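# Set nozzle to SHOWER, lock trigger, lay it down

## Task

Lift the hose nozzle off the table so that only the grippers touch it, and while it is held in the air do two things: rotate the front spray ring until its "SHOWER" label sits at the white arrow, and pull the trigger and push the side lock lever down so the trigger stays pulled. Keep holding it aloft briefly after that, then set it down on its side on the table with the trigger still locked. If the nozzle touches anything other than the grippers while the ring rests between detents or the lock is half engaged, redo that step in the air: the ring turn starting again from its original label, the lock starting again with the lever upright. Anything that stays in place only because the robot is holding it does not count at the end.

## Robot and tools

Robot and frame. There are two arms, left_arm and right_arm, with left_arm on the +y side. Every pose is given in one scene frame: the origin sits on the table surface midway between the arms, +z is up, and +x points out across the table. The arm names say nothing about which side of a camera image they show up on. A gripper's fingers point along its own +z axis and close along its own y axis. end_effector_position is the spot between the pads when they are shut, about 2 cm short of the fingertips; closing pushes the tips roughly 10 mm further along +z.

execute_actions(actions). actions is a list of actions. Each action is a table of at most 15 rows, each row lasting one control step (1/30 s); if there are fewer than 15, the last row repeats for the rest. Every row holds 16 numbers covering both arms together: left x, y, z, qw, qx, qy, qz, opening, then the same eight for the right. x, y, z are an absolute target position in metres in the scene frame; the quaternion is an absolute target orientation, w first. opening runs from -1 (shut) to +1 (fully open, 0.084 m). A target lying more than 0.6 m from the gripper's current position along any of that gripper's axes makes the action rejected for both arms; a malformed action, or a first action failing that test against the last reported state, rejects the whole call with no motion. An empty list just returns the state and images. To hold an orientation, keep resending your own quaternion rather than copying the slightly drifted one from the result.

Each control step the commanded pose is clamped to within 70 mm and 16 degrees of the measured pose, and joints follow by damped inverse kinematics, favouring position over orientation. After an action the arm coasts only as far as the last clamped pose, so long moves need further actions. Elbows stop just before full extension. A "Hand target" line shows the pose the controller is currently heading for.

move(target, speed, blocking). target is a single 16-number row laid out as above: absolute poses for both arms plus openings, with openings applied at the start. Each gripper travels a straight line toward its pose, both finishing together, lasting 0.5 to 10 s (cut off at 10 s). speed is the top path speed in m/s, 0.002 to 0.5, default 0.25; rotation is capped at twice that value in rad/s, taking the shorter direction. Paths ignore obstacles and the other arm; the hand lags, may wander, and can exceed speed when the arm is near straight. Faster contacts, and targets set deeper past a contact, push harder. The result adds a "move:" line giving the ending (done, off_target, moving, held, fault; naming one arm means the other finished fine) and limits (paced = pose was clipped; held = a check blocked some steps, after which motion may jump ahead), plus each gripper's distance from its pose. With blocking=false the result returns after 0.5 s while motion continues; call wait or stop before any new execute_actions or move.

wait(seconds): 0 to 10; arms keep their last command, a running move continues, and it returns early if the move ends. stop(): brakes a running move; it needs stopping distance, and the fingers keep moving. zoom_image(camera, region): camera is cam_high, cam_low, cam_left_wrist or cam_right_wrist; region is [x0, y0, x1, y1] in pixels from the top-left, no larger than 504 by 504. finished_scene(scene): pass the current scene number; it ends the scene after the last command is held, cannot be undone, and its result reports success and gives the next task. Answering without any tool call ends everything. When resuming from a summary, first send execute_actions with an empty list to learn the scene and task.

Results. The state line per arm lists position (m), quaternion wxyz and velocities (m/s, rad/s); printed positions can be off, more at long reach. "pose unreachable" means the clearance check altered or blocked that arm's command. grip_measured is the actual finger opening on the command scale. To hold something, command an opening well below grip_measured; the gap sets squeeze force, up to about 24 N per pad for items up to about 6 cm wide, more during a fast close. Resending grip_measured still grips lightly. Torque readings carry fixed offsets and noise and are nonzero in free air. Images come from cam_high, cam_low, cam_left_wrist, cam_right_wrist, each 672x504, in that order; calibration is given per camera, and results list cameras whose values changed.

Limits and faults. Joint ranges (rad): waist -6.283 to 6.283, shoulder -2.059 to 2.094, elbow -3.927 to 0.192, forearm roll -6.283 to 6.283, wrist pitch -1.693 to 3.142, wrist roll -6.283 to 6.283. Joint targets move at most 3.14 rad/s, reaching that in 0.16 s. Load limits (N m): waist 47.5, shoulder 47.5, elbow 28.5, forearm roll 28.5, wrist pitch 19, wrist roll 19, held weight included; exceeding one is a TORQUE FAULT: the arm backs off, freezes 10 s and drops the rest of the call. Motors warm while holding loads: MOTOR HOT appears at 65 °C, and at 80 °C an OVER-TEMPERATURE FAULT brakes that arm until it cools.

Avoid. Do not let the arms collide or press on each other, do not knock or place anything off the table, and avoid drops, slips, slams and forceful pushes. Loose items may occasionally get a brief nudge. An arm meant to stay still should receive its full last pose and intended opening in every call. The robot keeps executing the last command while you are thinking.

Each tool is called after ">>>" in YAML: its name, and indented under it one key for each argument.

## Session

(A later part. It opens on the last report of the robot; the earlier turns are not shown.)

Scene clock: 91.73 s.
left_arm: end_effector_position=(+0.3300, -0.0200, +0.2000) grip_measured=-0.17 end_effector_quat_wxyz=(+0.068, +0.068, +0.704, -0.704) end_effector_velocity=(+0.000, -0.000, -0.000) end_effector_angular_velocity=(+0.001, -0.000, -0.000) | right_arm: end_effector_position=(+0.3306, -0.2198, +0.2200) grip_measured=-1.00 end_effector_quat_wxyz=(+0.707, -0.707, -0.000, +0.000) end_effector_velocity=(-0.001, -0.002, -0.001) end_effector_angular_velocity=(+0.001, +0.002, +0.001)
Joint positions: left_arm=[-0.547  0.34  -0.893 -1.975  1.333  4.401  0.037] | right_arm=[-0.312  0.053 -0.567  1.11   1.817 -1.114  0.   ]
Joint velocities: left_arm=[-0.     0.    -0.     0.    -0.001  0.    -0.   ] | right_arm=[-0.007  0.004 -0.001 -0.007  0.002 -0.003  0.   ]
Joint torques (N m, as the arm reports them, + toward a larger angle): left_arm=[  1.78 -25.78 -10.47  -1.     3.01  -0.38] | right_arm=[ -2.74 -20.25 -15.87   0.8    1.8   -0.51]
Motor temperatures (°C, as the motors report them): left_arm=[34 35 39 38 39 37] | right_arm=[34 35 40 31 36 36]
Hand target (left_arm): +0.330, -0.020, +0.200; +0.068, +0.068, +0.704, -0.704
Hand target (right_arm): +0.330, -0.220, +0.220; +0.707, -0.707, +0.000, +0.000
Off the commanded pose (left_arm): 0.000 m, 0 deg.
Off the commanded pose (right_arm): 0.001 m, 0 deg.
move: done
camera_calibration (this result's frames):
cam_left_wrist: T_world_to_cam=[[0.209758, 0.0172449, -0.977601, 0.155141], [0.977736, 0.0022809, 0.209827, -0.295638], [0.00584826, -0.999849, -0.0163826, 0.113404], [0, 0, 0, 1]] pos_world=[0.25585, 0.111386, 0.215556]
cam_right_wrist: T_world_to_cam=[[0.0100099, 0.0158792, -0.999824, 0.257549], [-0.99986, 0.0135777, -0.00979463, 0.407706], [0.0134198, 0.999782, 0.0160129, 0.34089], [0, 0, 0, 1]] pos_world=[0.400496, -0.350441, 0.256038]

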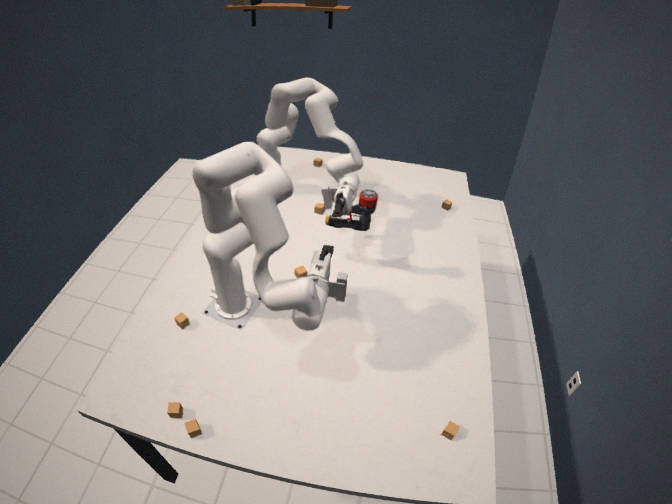

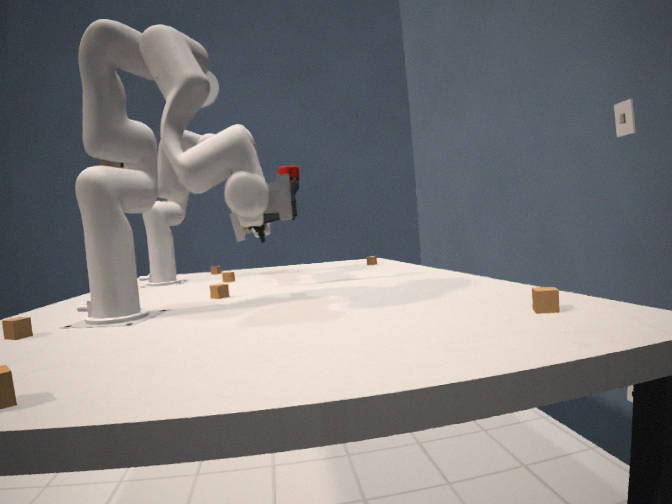

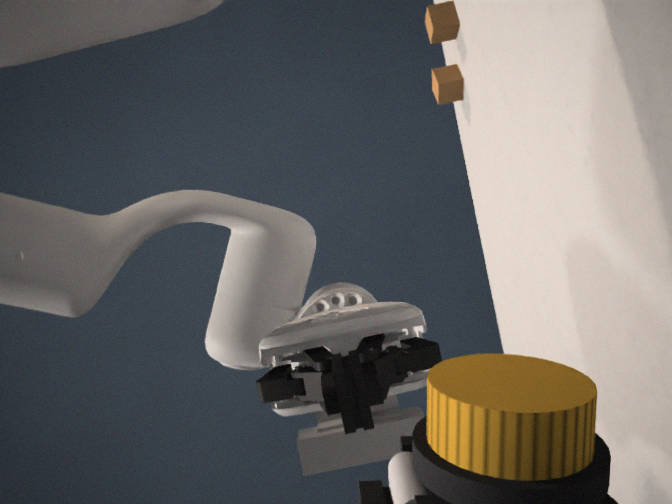

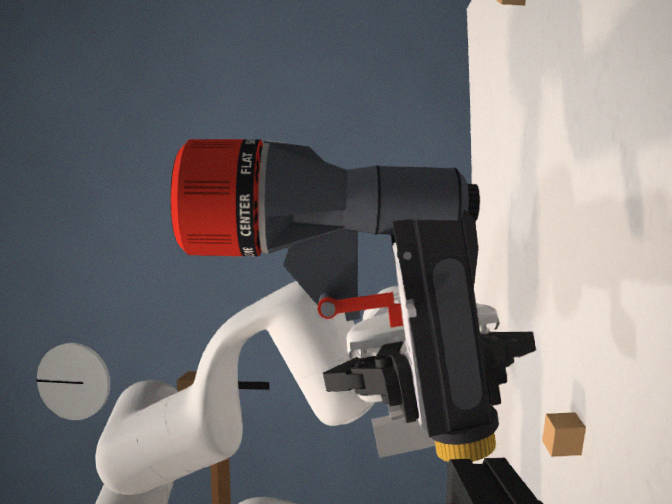

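Still locked. Put down.

>>> move:
  target: [0.42,0.1,0.1,0.138,0.095,0.985,0.013,-1,0.33,-0.3,0.22,0.707,-0.707,0,0,-1]

>>> move:
  target: [0.42,0.1,0.04,0.138,0.095,0.985,0.013,-1,0.33,-0.3,0.22,0.707,-0.707,0,0,-1]
  speed: 0.06

>>> move:
  target: [0.42,0.1,0.04,0.138,0.095,0.985,0.013,0.6,0.33,-0.3,0.22,0.707,-0.707,0,0,-1]

>>> move:
  target: [0.40,0.1,0.2,0.138,0.095,0.985,0.013,0.6,0.33,-0.3,0.22,0.707,-0.707,0,0,-1]

>>> finished_scene:
  scene: 1

Scene clock: 96.83 s.
left_arm: end_effector_position=(+0.4204, +0.0990, +0.1012) grip_measured=-0.17 end_effector_quat_wxyz=(+0.138, +0.097, +0.986, +0.010) end_effector_velocity=(-0.000, -0.000, -0.000) end_effector_angular_velocity=(+0.010, -0.001, +0.004) | right_arm: end_effector_position=(+0.3303, -0.3000, +0.2200) grip_measured=-1.00 end_effector_quat_wxyz=(+0.707, -0.707, +0.000, +0.000) end_effector_velocity=(+0.000, -0.000, -0.000) end_effector_angular_velocity=(-0.000, -0.000, +0.000)
Joint positions: left_arm=[-0.69   0.327 -1.102  0.287  0.559  2.503  0.036] | right_arm=[-0.51   0.18  -0.742  0.935  1.928 -1.128  0.   ]
Joint velocities: left_arm=[-0.004  0.003 -0.006  0.015  0.01  -0.018 -0.   ] | right_arm=[-0.     0.001 -0.001 -0.     0.    -0.     0.   ]
Joint torques (N m, as the arm reports them, + toward a larger angle): left_arm=[  1.8  -27.89 -12.11  -0.25  -2.05  -0.43] | right_arm=[ -2.22 -23.26 -15.77   0.63   1.82  -0.34]
Motor temperatures (°C, as the motors report them): left_arm=[34 35 40 38 39 37] | right_arm=[34 35 40 31 36 36]
Hand target (left_arm): +0.420, +0.099, +0.101; +0.138, +0.097, +0.986, +0.010
Hand target (right_arm): +0.330, -0.300, +0.220; +0.707, -0.707, +0.000, +0.000
Off the commanded pose (left_arm): 0.002 m, 0 deg.
Off the commanded pose (right_arm): 0.000 m, 0 deg.
move: done
camera_calibration (this result's frames):
cam_left_wrist: T_world_to_cam=[[0.201966, 0.977056, 0.0676126, -0.160019], [0.938612, -0.212808, 0.271516, -0.332026], [0.279675, 0.00862496, -0.960056, 0.110841], [0, 0, 0, 1]] pos_world=[0.312962, 0.0847341, 0.207383]
cam_right_wrist: T_world_to_cam=[[0.00986778, 0.0162407, -0.999819, 0.259026], [-0.999858, 0.0137862, -0.00964422, 0.408551], [0.0136271, 0.999773, 0.0163745, 0.42086], [0, 0, 0, 1]] pos_world=[0.400202, -0.430603, 0.256028]

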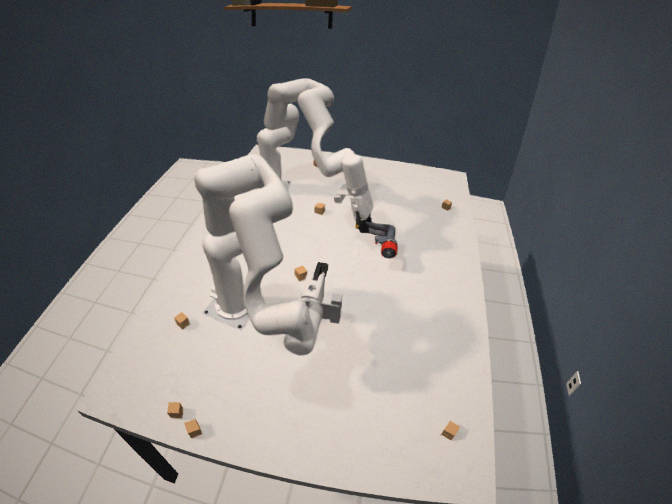

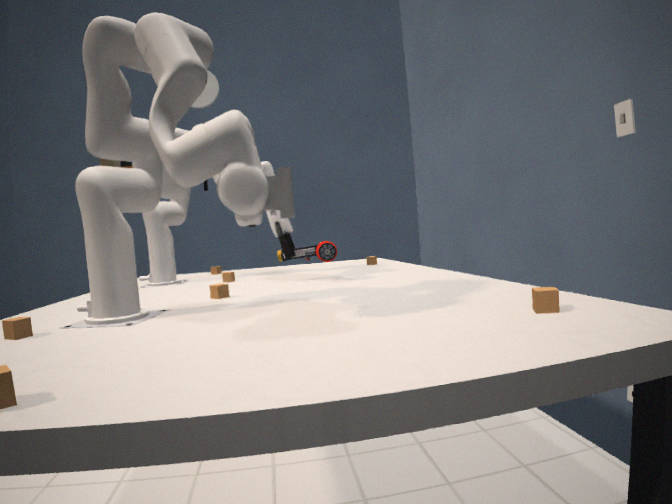

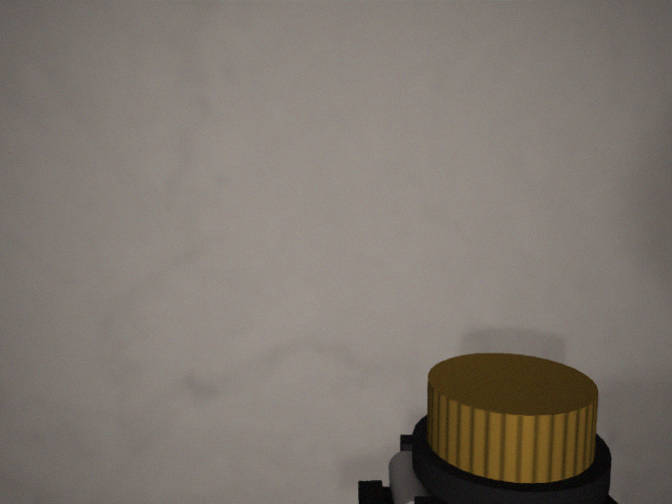

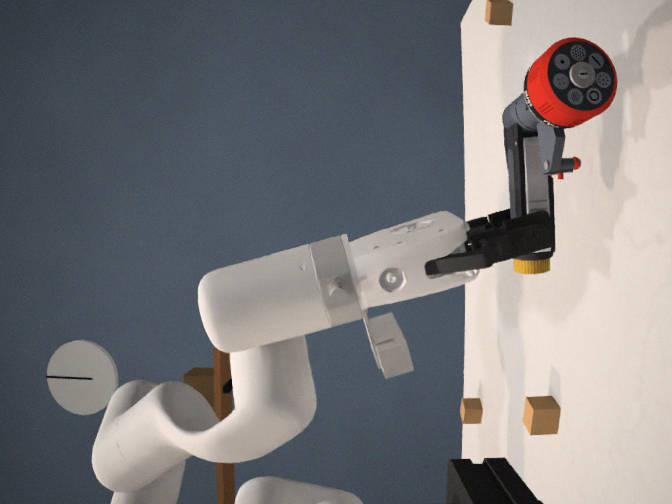

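Scene clock: 98.27 s.
left_arm: end_effector_position=(+0.4202, +0.0998, +0.0405) grip_measured=-0.17 end_effector_quat_wxyz=(+0.138, +0.095, +0.986, +0.013) end_effector_velocity=(+0.000, -0.000, -0.002) end_effector_angular_velocity=(+0.001, -0.001, -0.000) | right_arm: end_effector_position=(+0.3300, -0.3000, +0.2200) grip_measured=-1.00 end_effector_quat_wxyz=(+0.707, -0.707, +0.000, +0.000) end_effector_velocity=(-0.000, +0.000, -0.000) end_effector_angular_velocity=(+0.001, +0.001, +0.000)
Joint positions: left_arm=[-0.678  0.455 -1.091  0.376  0.43   2.411  0.036] | right_arm=[-0.511  0.18  -0.741  0.935  1.928 -1.128  0.   ]
Joint velocities: left_arm=[ 0.     0.006 -0.001  0.007 -0.005 -0.007  0.   ] | right_arm=[-0.    -0.     0.001 -0.     0.    -0.     0.   ]
Joint torques (N m, as the arm reports them, + toward a larger angle): left_arm=[  1.85 -28.82 -11.05  -0.44  -1.95  -0.48] | right_arm=[ -2.15 -23.59 -16.02   0.63   1.91  -0.25]
Motor temperatures (°C, as the motors report them): left_arm=[34 35 40 38 39 37] | right_arm=[34 35 39 31 36 36]
Hand target (left_arm): +0.420, +0.100, +0.040; +0.138, +0.095, +0.986, +0.013
Hand target (right_arm): +0.330, -0.300, +0.220; +0.707, -0.707, +0.000, +0.000
Off the commanded pose (left_arm): 0.001 m, 0 deg.
Off the commanded pose (right_arm): 0.000 m, 0 deg.
move: done
camera_calibration (this result's frames):
cam_left_wrist: T_world_to_cam=[[0.196881, 0.977707, 0.0729855, -0.154728], [0.939456, -0.209425, 0.271225, -0.315898], [0.280464, 0.0151676, -0.959745, 0.05158], [0, 0, 0, 1]] pos_world=[0.312769, 0.0843395, 0.146476]
cam_right_wrist: T_world_to_cam=[[0.0100522, 0.0164667, -0.999814, 0.258991], [-0.999856, 0.0138076, -0.00982518, 0.408306], [0.0136432, 0.999769, 0.0166031, 0.420854], [0, 0, 0, 1]] pos_world=[0.399902, -0.430659, 0.255967]

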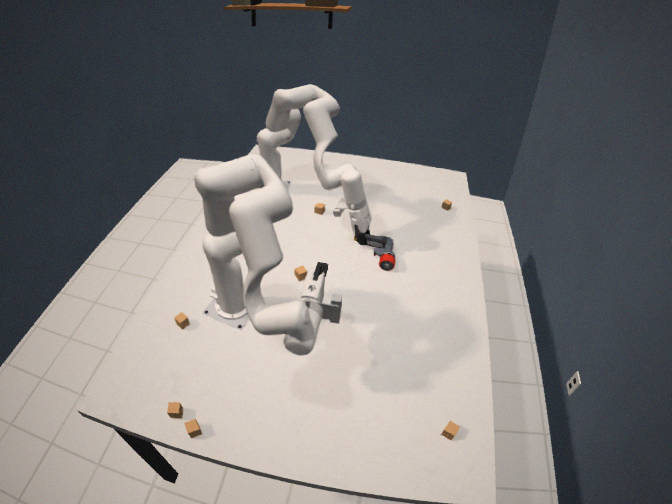

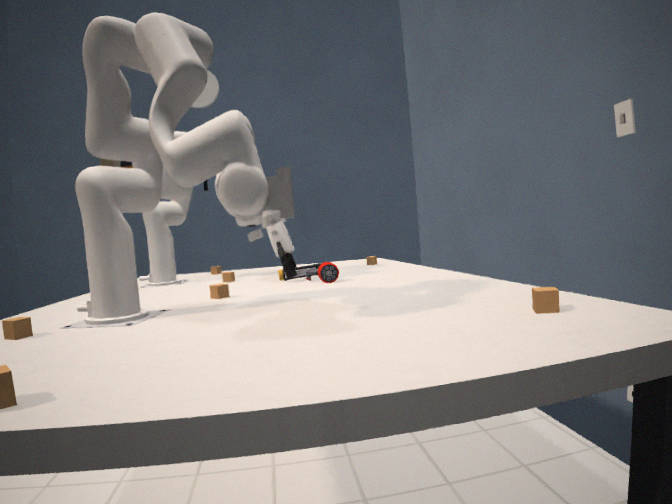

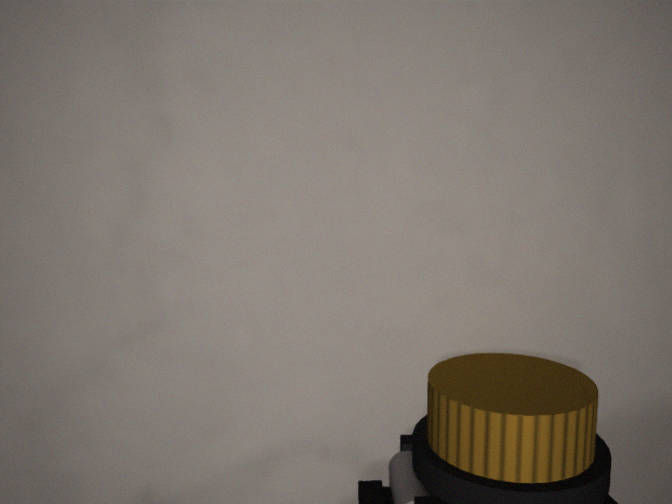

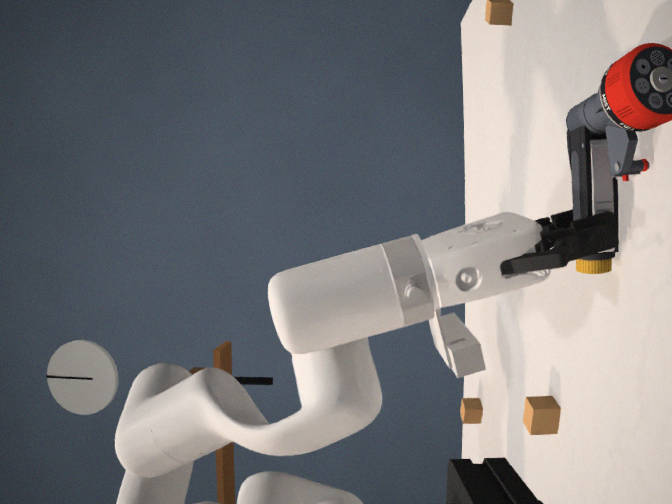

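Scene clock: 98.97 s.
left_arm: end_effector_position=(+0.4200, +0.1000, +0.0401) grip_measured=+0.59 end_effector_quat_wxyz=(+0.138, +0.095, +0.986, +0.013) end_effector_velocity=(+0.000, +0.001, -0.001) end_effector_angular_velocity=(+0.001, +0.001, +0.001) | right_arm: end_effector_position=(+0.3300, -0.3000, +0.2200) grip_measured=-1.00 end_effector_quat_wxyz=(+0.707, -0.707, -0.000, +0.000) end_effector_velocity=(+0.000, -0.000, +0.000) end_effector_angular_velocity=(-0.001, -0.001, -0.000)
Joint positions: left_arm=[-0.678  0.455 -1.091  0.378  0.429  2.41   0.069] | right_arm=[-0.511  0.18  -0.741  0.935  1.928 -1.128  0.   ]
Joint velocities: left_arm=[ 0.001  0.     0.001  0.    -0.    -0.001  0.   ] | right_arm=[ 0.    -0.001 -0.001  0.    -0.    -0.     0.   ]
Joint torques (N m, as the arm reports them, + toward a larger angle): left_arm=[  1.64 -27.15 -10.26  -0.36  -1.55  -0.4 ] | right_arm=[ -2.01 -23.18 -15.86   0.59   2.05  -0.4 ]
Motor temperatures (°C, as the motors report them): left_arm=[34 35 40 38 39 37] | right_arm=[34 35 39 31 36 36]
Hand target (left_arm): +0.420, +0.100, +0.040; +0.138, +0.095, +0.986, +0.013
Hand target (right_arm): +0.330, -0.300, +0.220; +0.707, -0.707, +0.000, -0.000
Off the commanded pose (left_arm): 0.000 m, 0 deg.
Off the commanded pose (right_arm): 0.000 m, 0 deg.
move: done
camera_calibration (this result's frames):
cam_left_wrist: T_world_to_cam=[[0.19677, 0.977693, 0.0734657, -0.154836], [0.939494, -0.209451, 0.271074, -0.315606], [0.280415, 0.0156813, -0.959751, 0.0511544], [0, 0, 0, 1]] pos_world=[0.312632, 0.0844758, 0.146023]
cam_right_wrist: T_world_to_cam=[[0.0100529, 0.0164683, -0.999814, 0.258992], [-0.999856, 0.0138074, -0.00982587, 0.408305], [0.0136431, 0.999769, 0.0166048, 0.420853], [0, 0, 0, 1]] pos_world=[0.399901, -0.430658, 0.255967]

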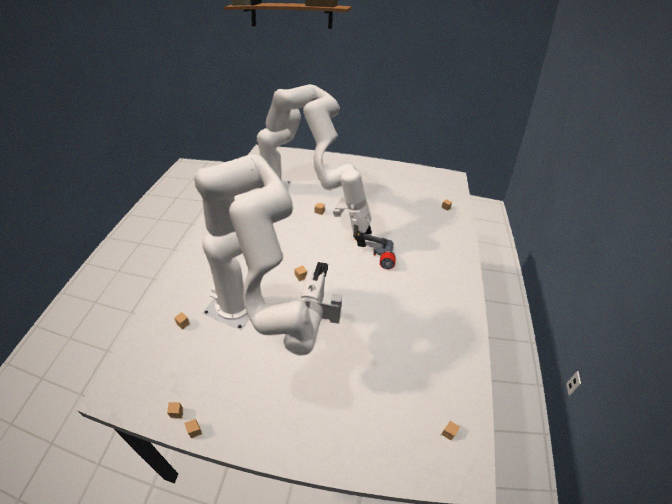

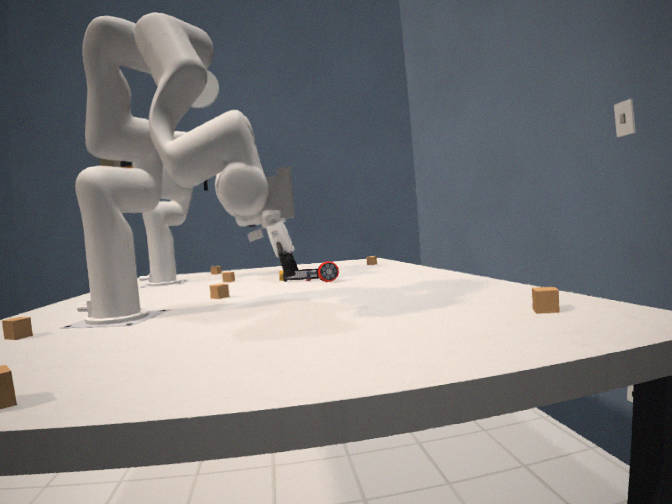

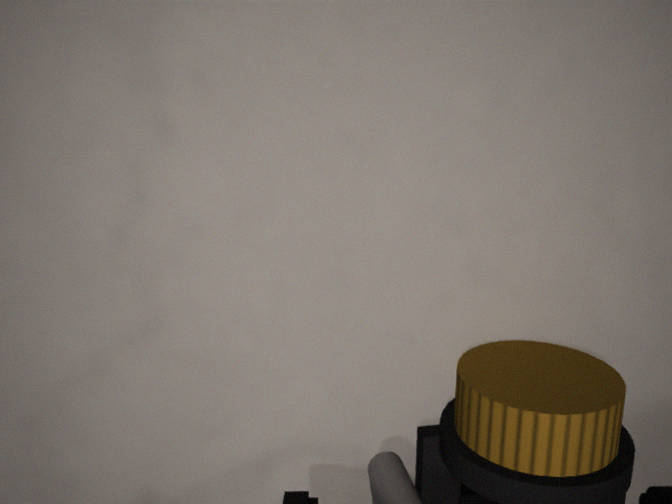

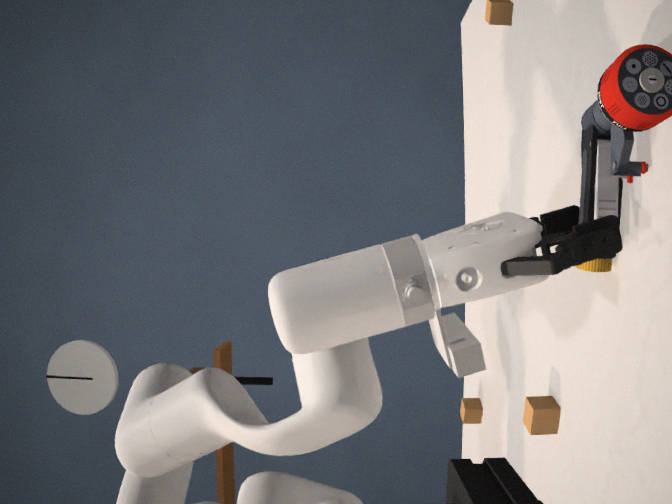

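Scene clock: 100.27 s.
left_arm: end_effector_position=(+0.3997, +0.1004, +0.1993) grip_measured=+0.59 end_effector_quat_wxyz=(+0.138, +0.095, +0.986, +0.013) end_effector_velocity=(+0.001, -0.000, +0.004) end_effector_angular_velocity=(-0.002, -0.003, +0.001) | right_arm: end_effector_position=(+0.3300, -0.3000, +0.2200) grip_measured=-1.00 end_effector_quat_wxyz=(+0.707, -0.707, +0.000, +0.000) end_effector_velocity=(-0.000, +0.000, +0.000) end_effector_angular_velocity=(+0.000, +0.000, +0.000)
Joint positions: left_arm=[-0.728  0.125 -1.137  0.232  0.801  2.544  0.069] | right_arm=[-0.511  0.18  -0.741  0.935  1.928 -1.128  0.   ]
Joint velocities: left_arm=[ 0.    -0.005 -0.004 -0.001  0.005  0.001 -0.   ] | right_arm=[ 0. -0.  0. -0.  0.  0.  0.]
Joint torques (N m, as the arm reports them, + toward a larger angle): left_arm=[  1.83 -23.59 -12.05  -0.4   -1.49  -0.39] | right_arm=[ -2.27 -23.28 -15.73   0.61   1.8   -0.44]
Motor temperatures (°C, as the motors report them): left_arm=[34 35 40 38 39 37] | right_arm=[34 35 39 31 36 36]
Hand target (left_arm): +0.400, +0.100, +0.200; +0.138, +0.095, +0.986, +0.013
Hand target (right_arm): +0.330, -0.300, +0.220; +0.707, -0.707, +0.000, -0.000
Off the commanded pose (left_arm): 0.001 m, 0 deg.
Off the commanded pose (right_arm): 0.000 m, 0 deg.
move: done
camera_calibration (this result's frames):
cam_left_wrist: T_world_to_cam=[[0.196713, 0.977653, 0.0741472, -0.16305], [0.939636, -0.209578, 0.270484, -0.339551], [0.279979, 0.0164636, -0.959865, 0.209769], [0, 0, 0, 1]] pos_world=[0.292397, 0.0847907, 0.305283]
cam_right_wrist: T_world_to_cam=[[0.0100528, 0.0164684, -0.999814, 0.258992], [-0.999856, 0.0138076, -0.00982579, 0.408305], [0.0136432, 0.999769, 0.0166049, 0.420853], [0, 0, 0, 1]] pos_world=[0.399901, -0.430658, 0.255967]

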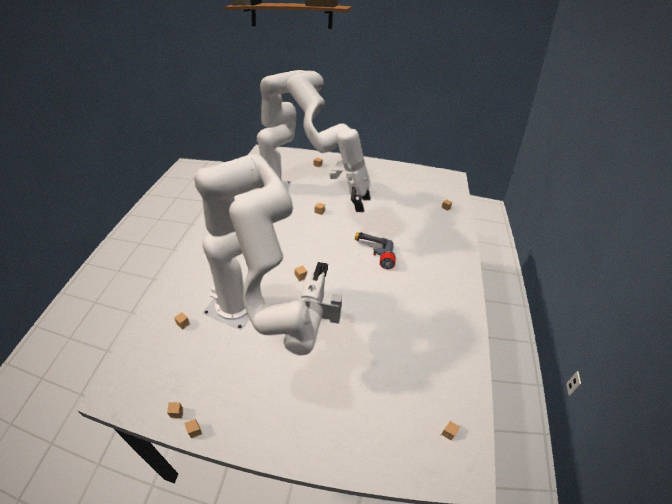

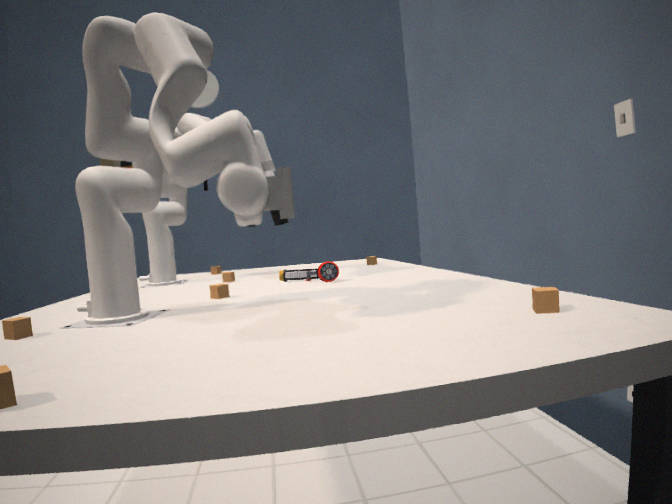

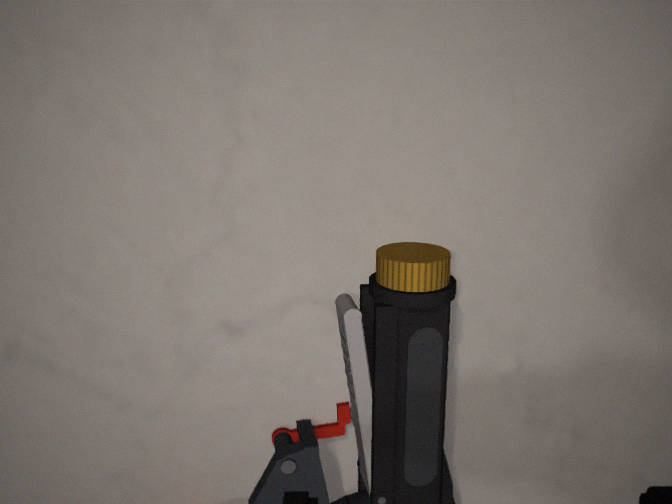

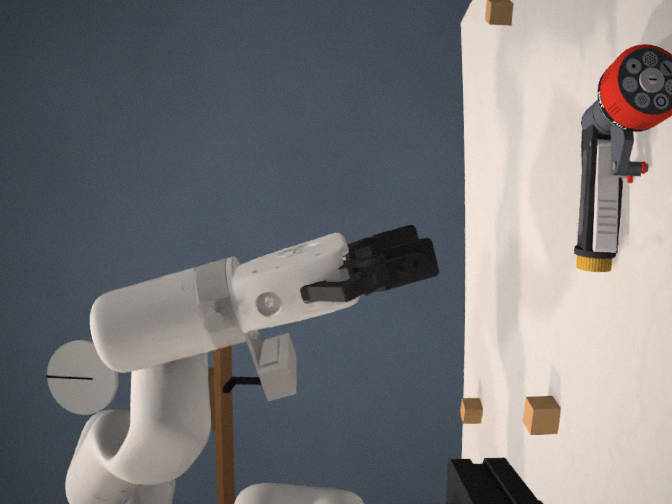

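The scene is finished: the task was done.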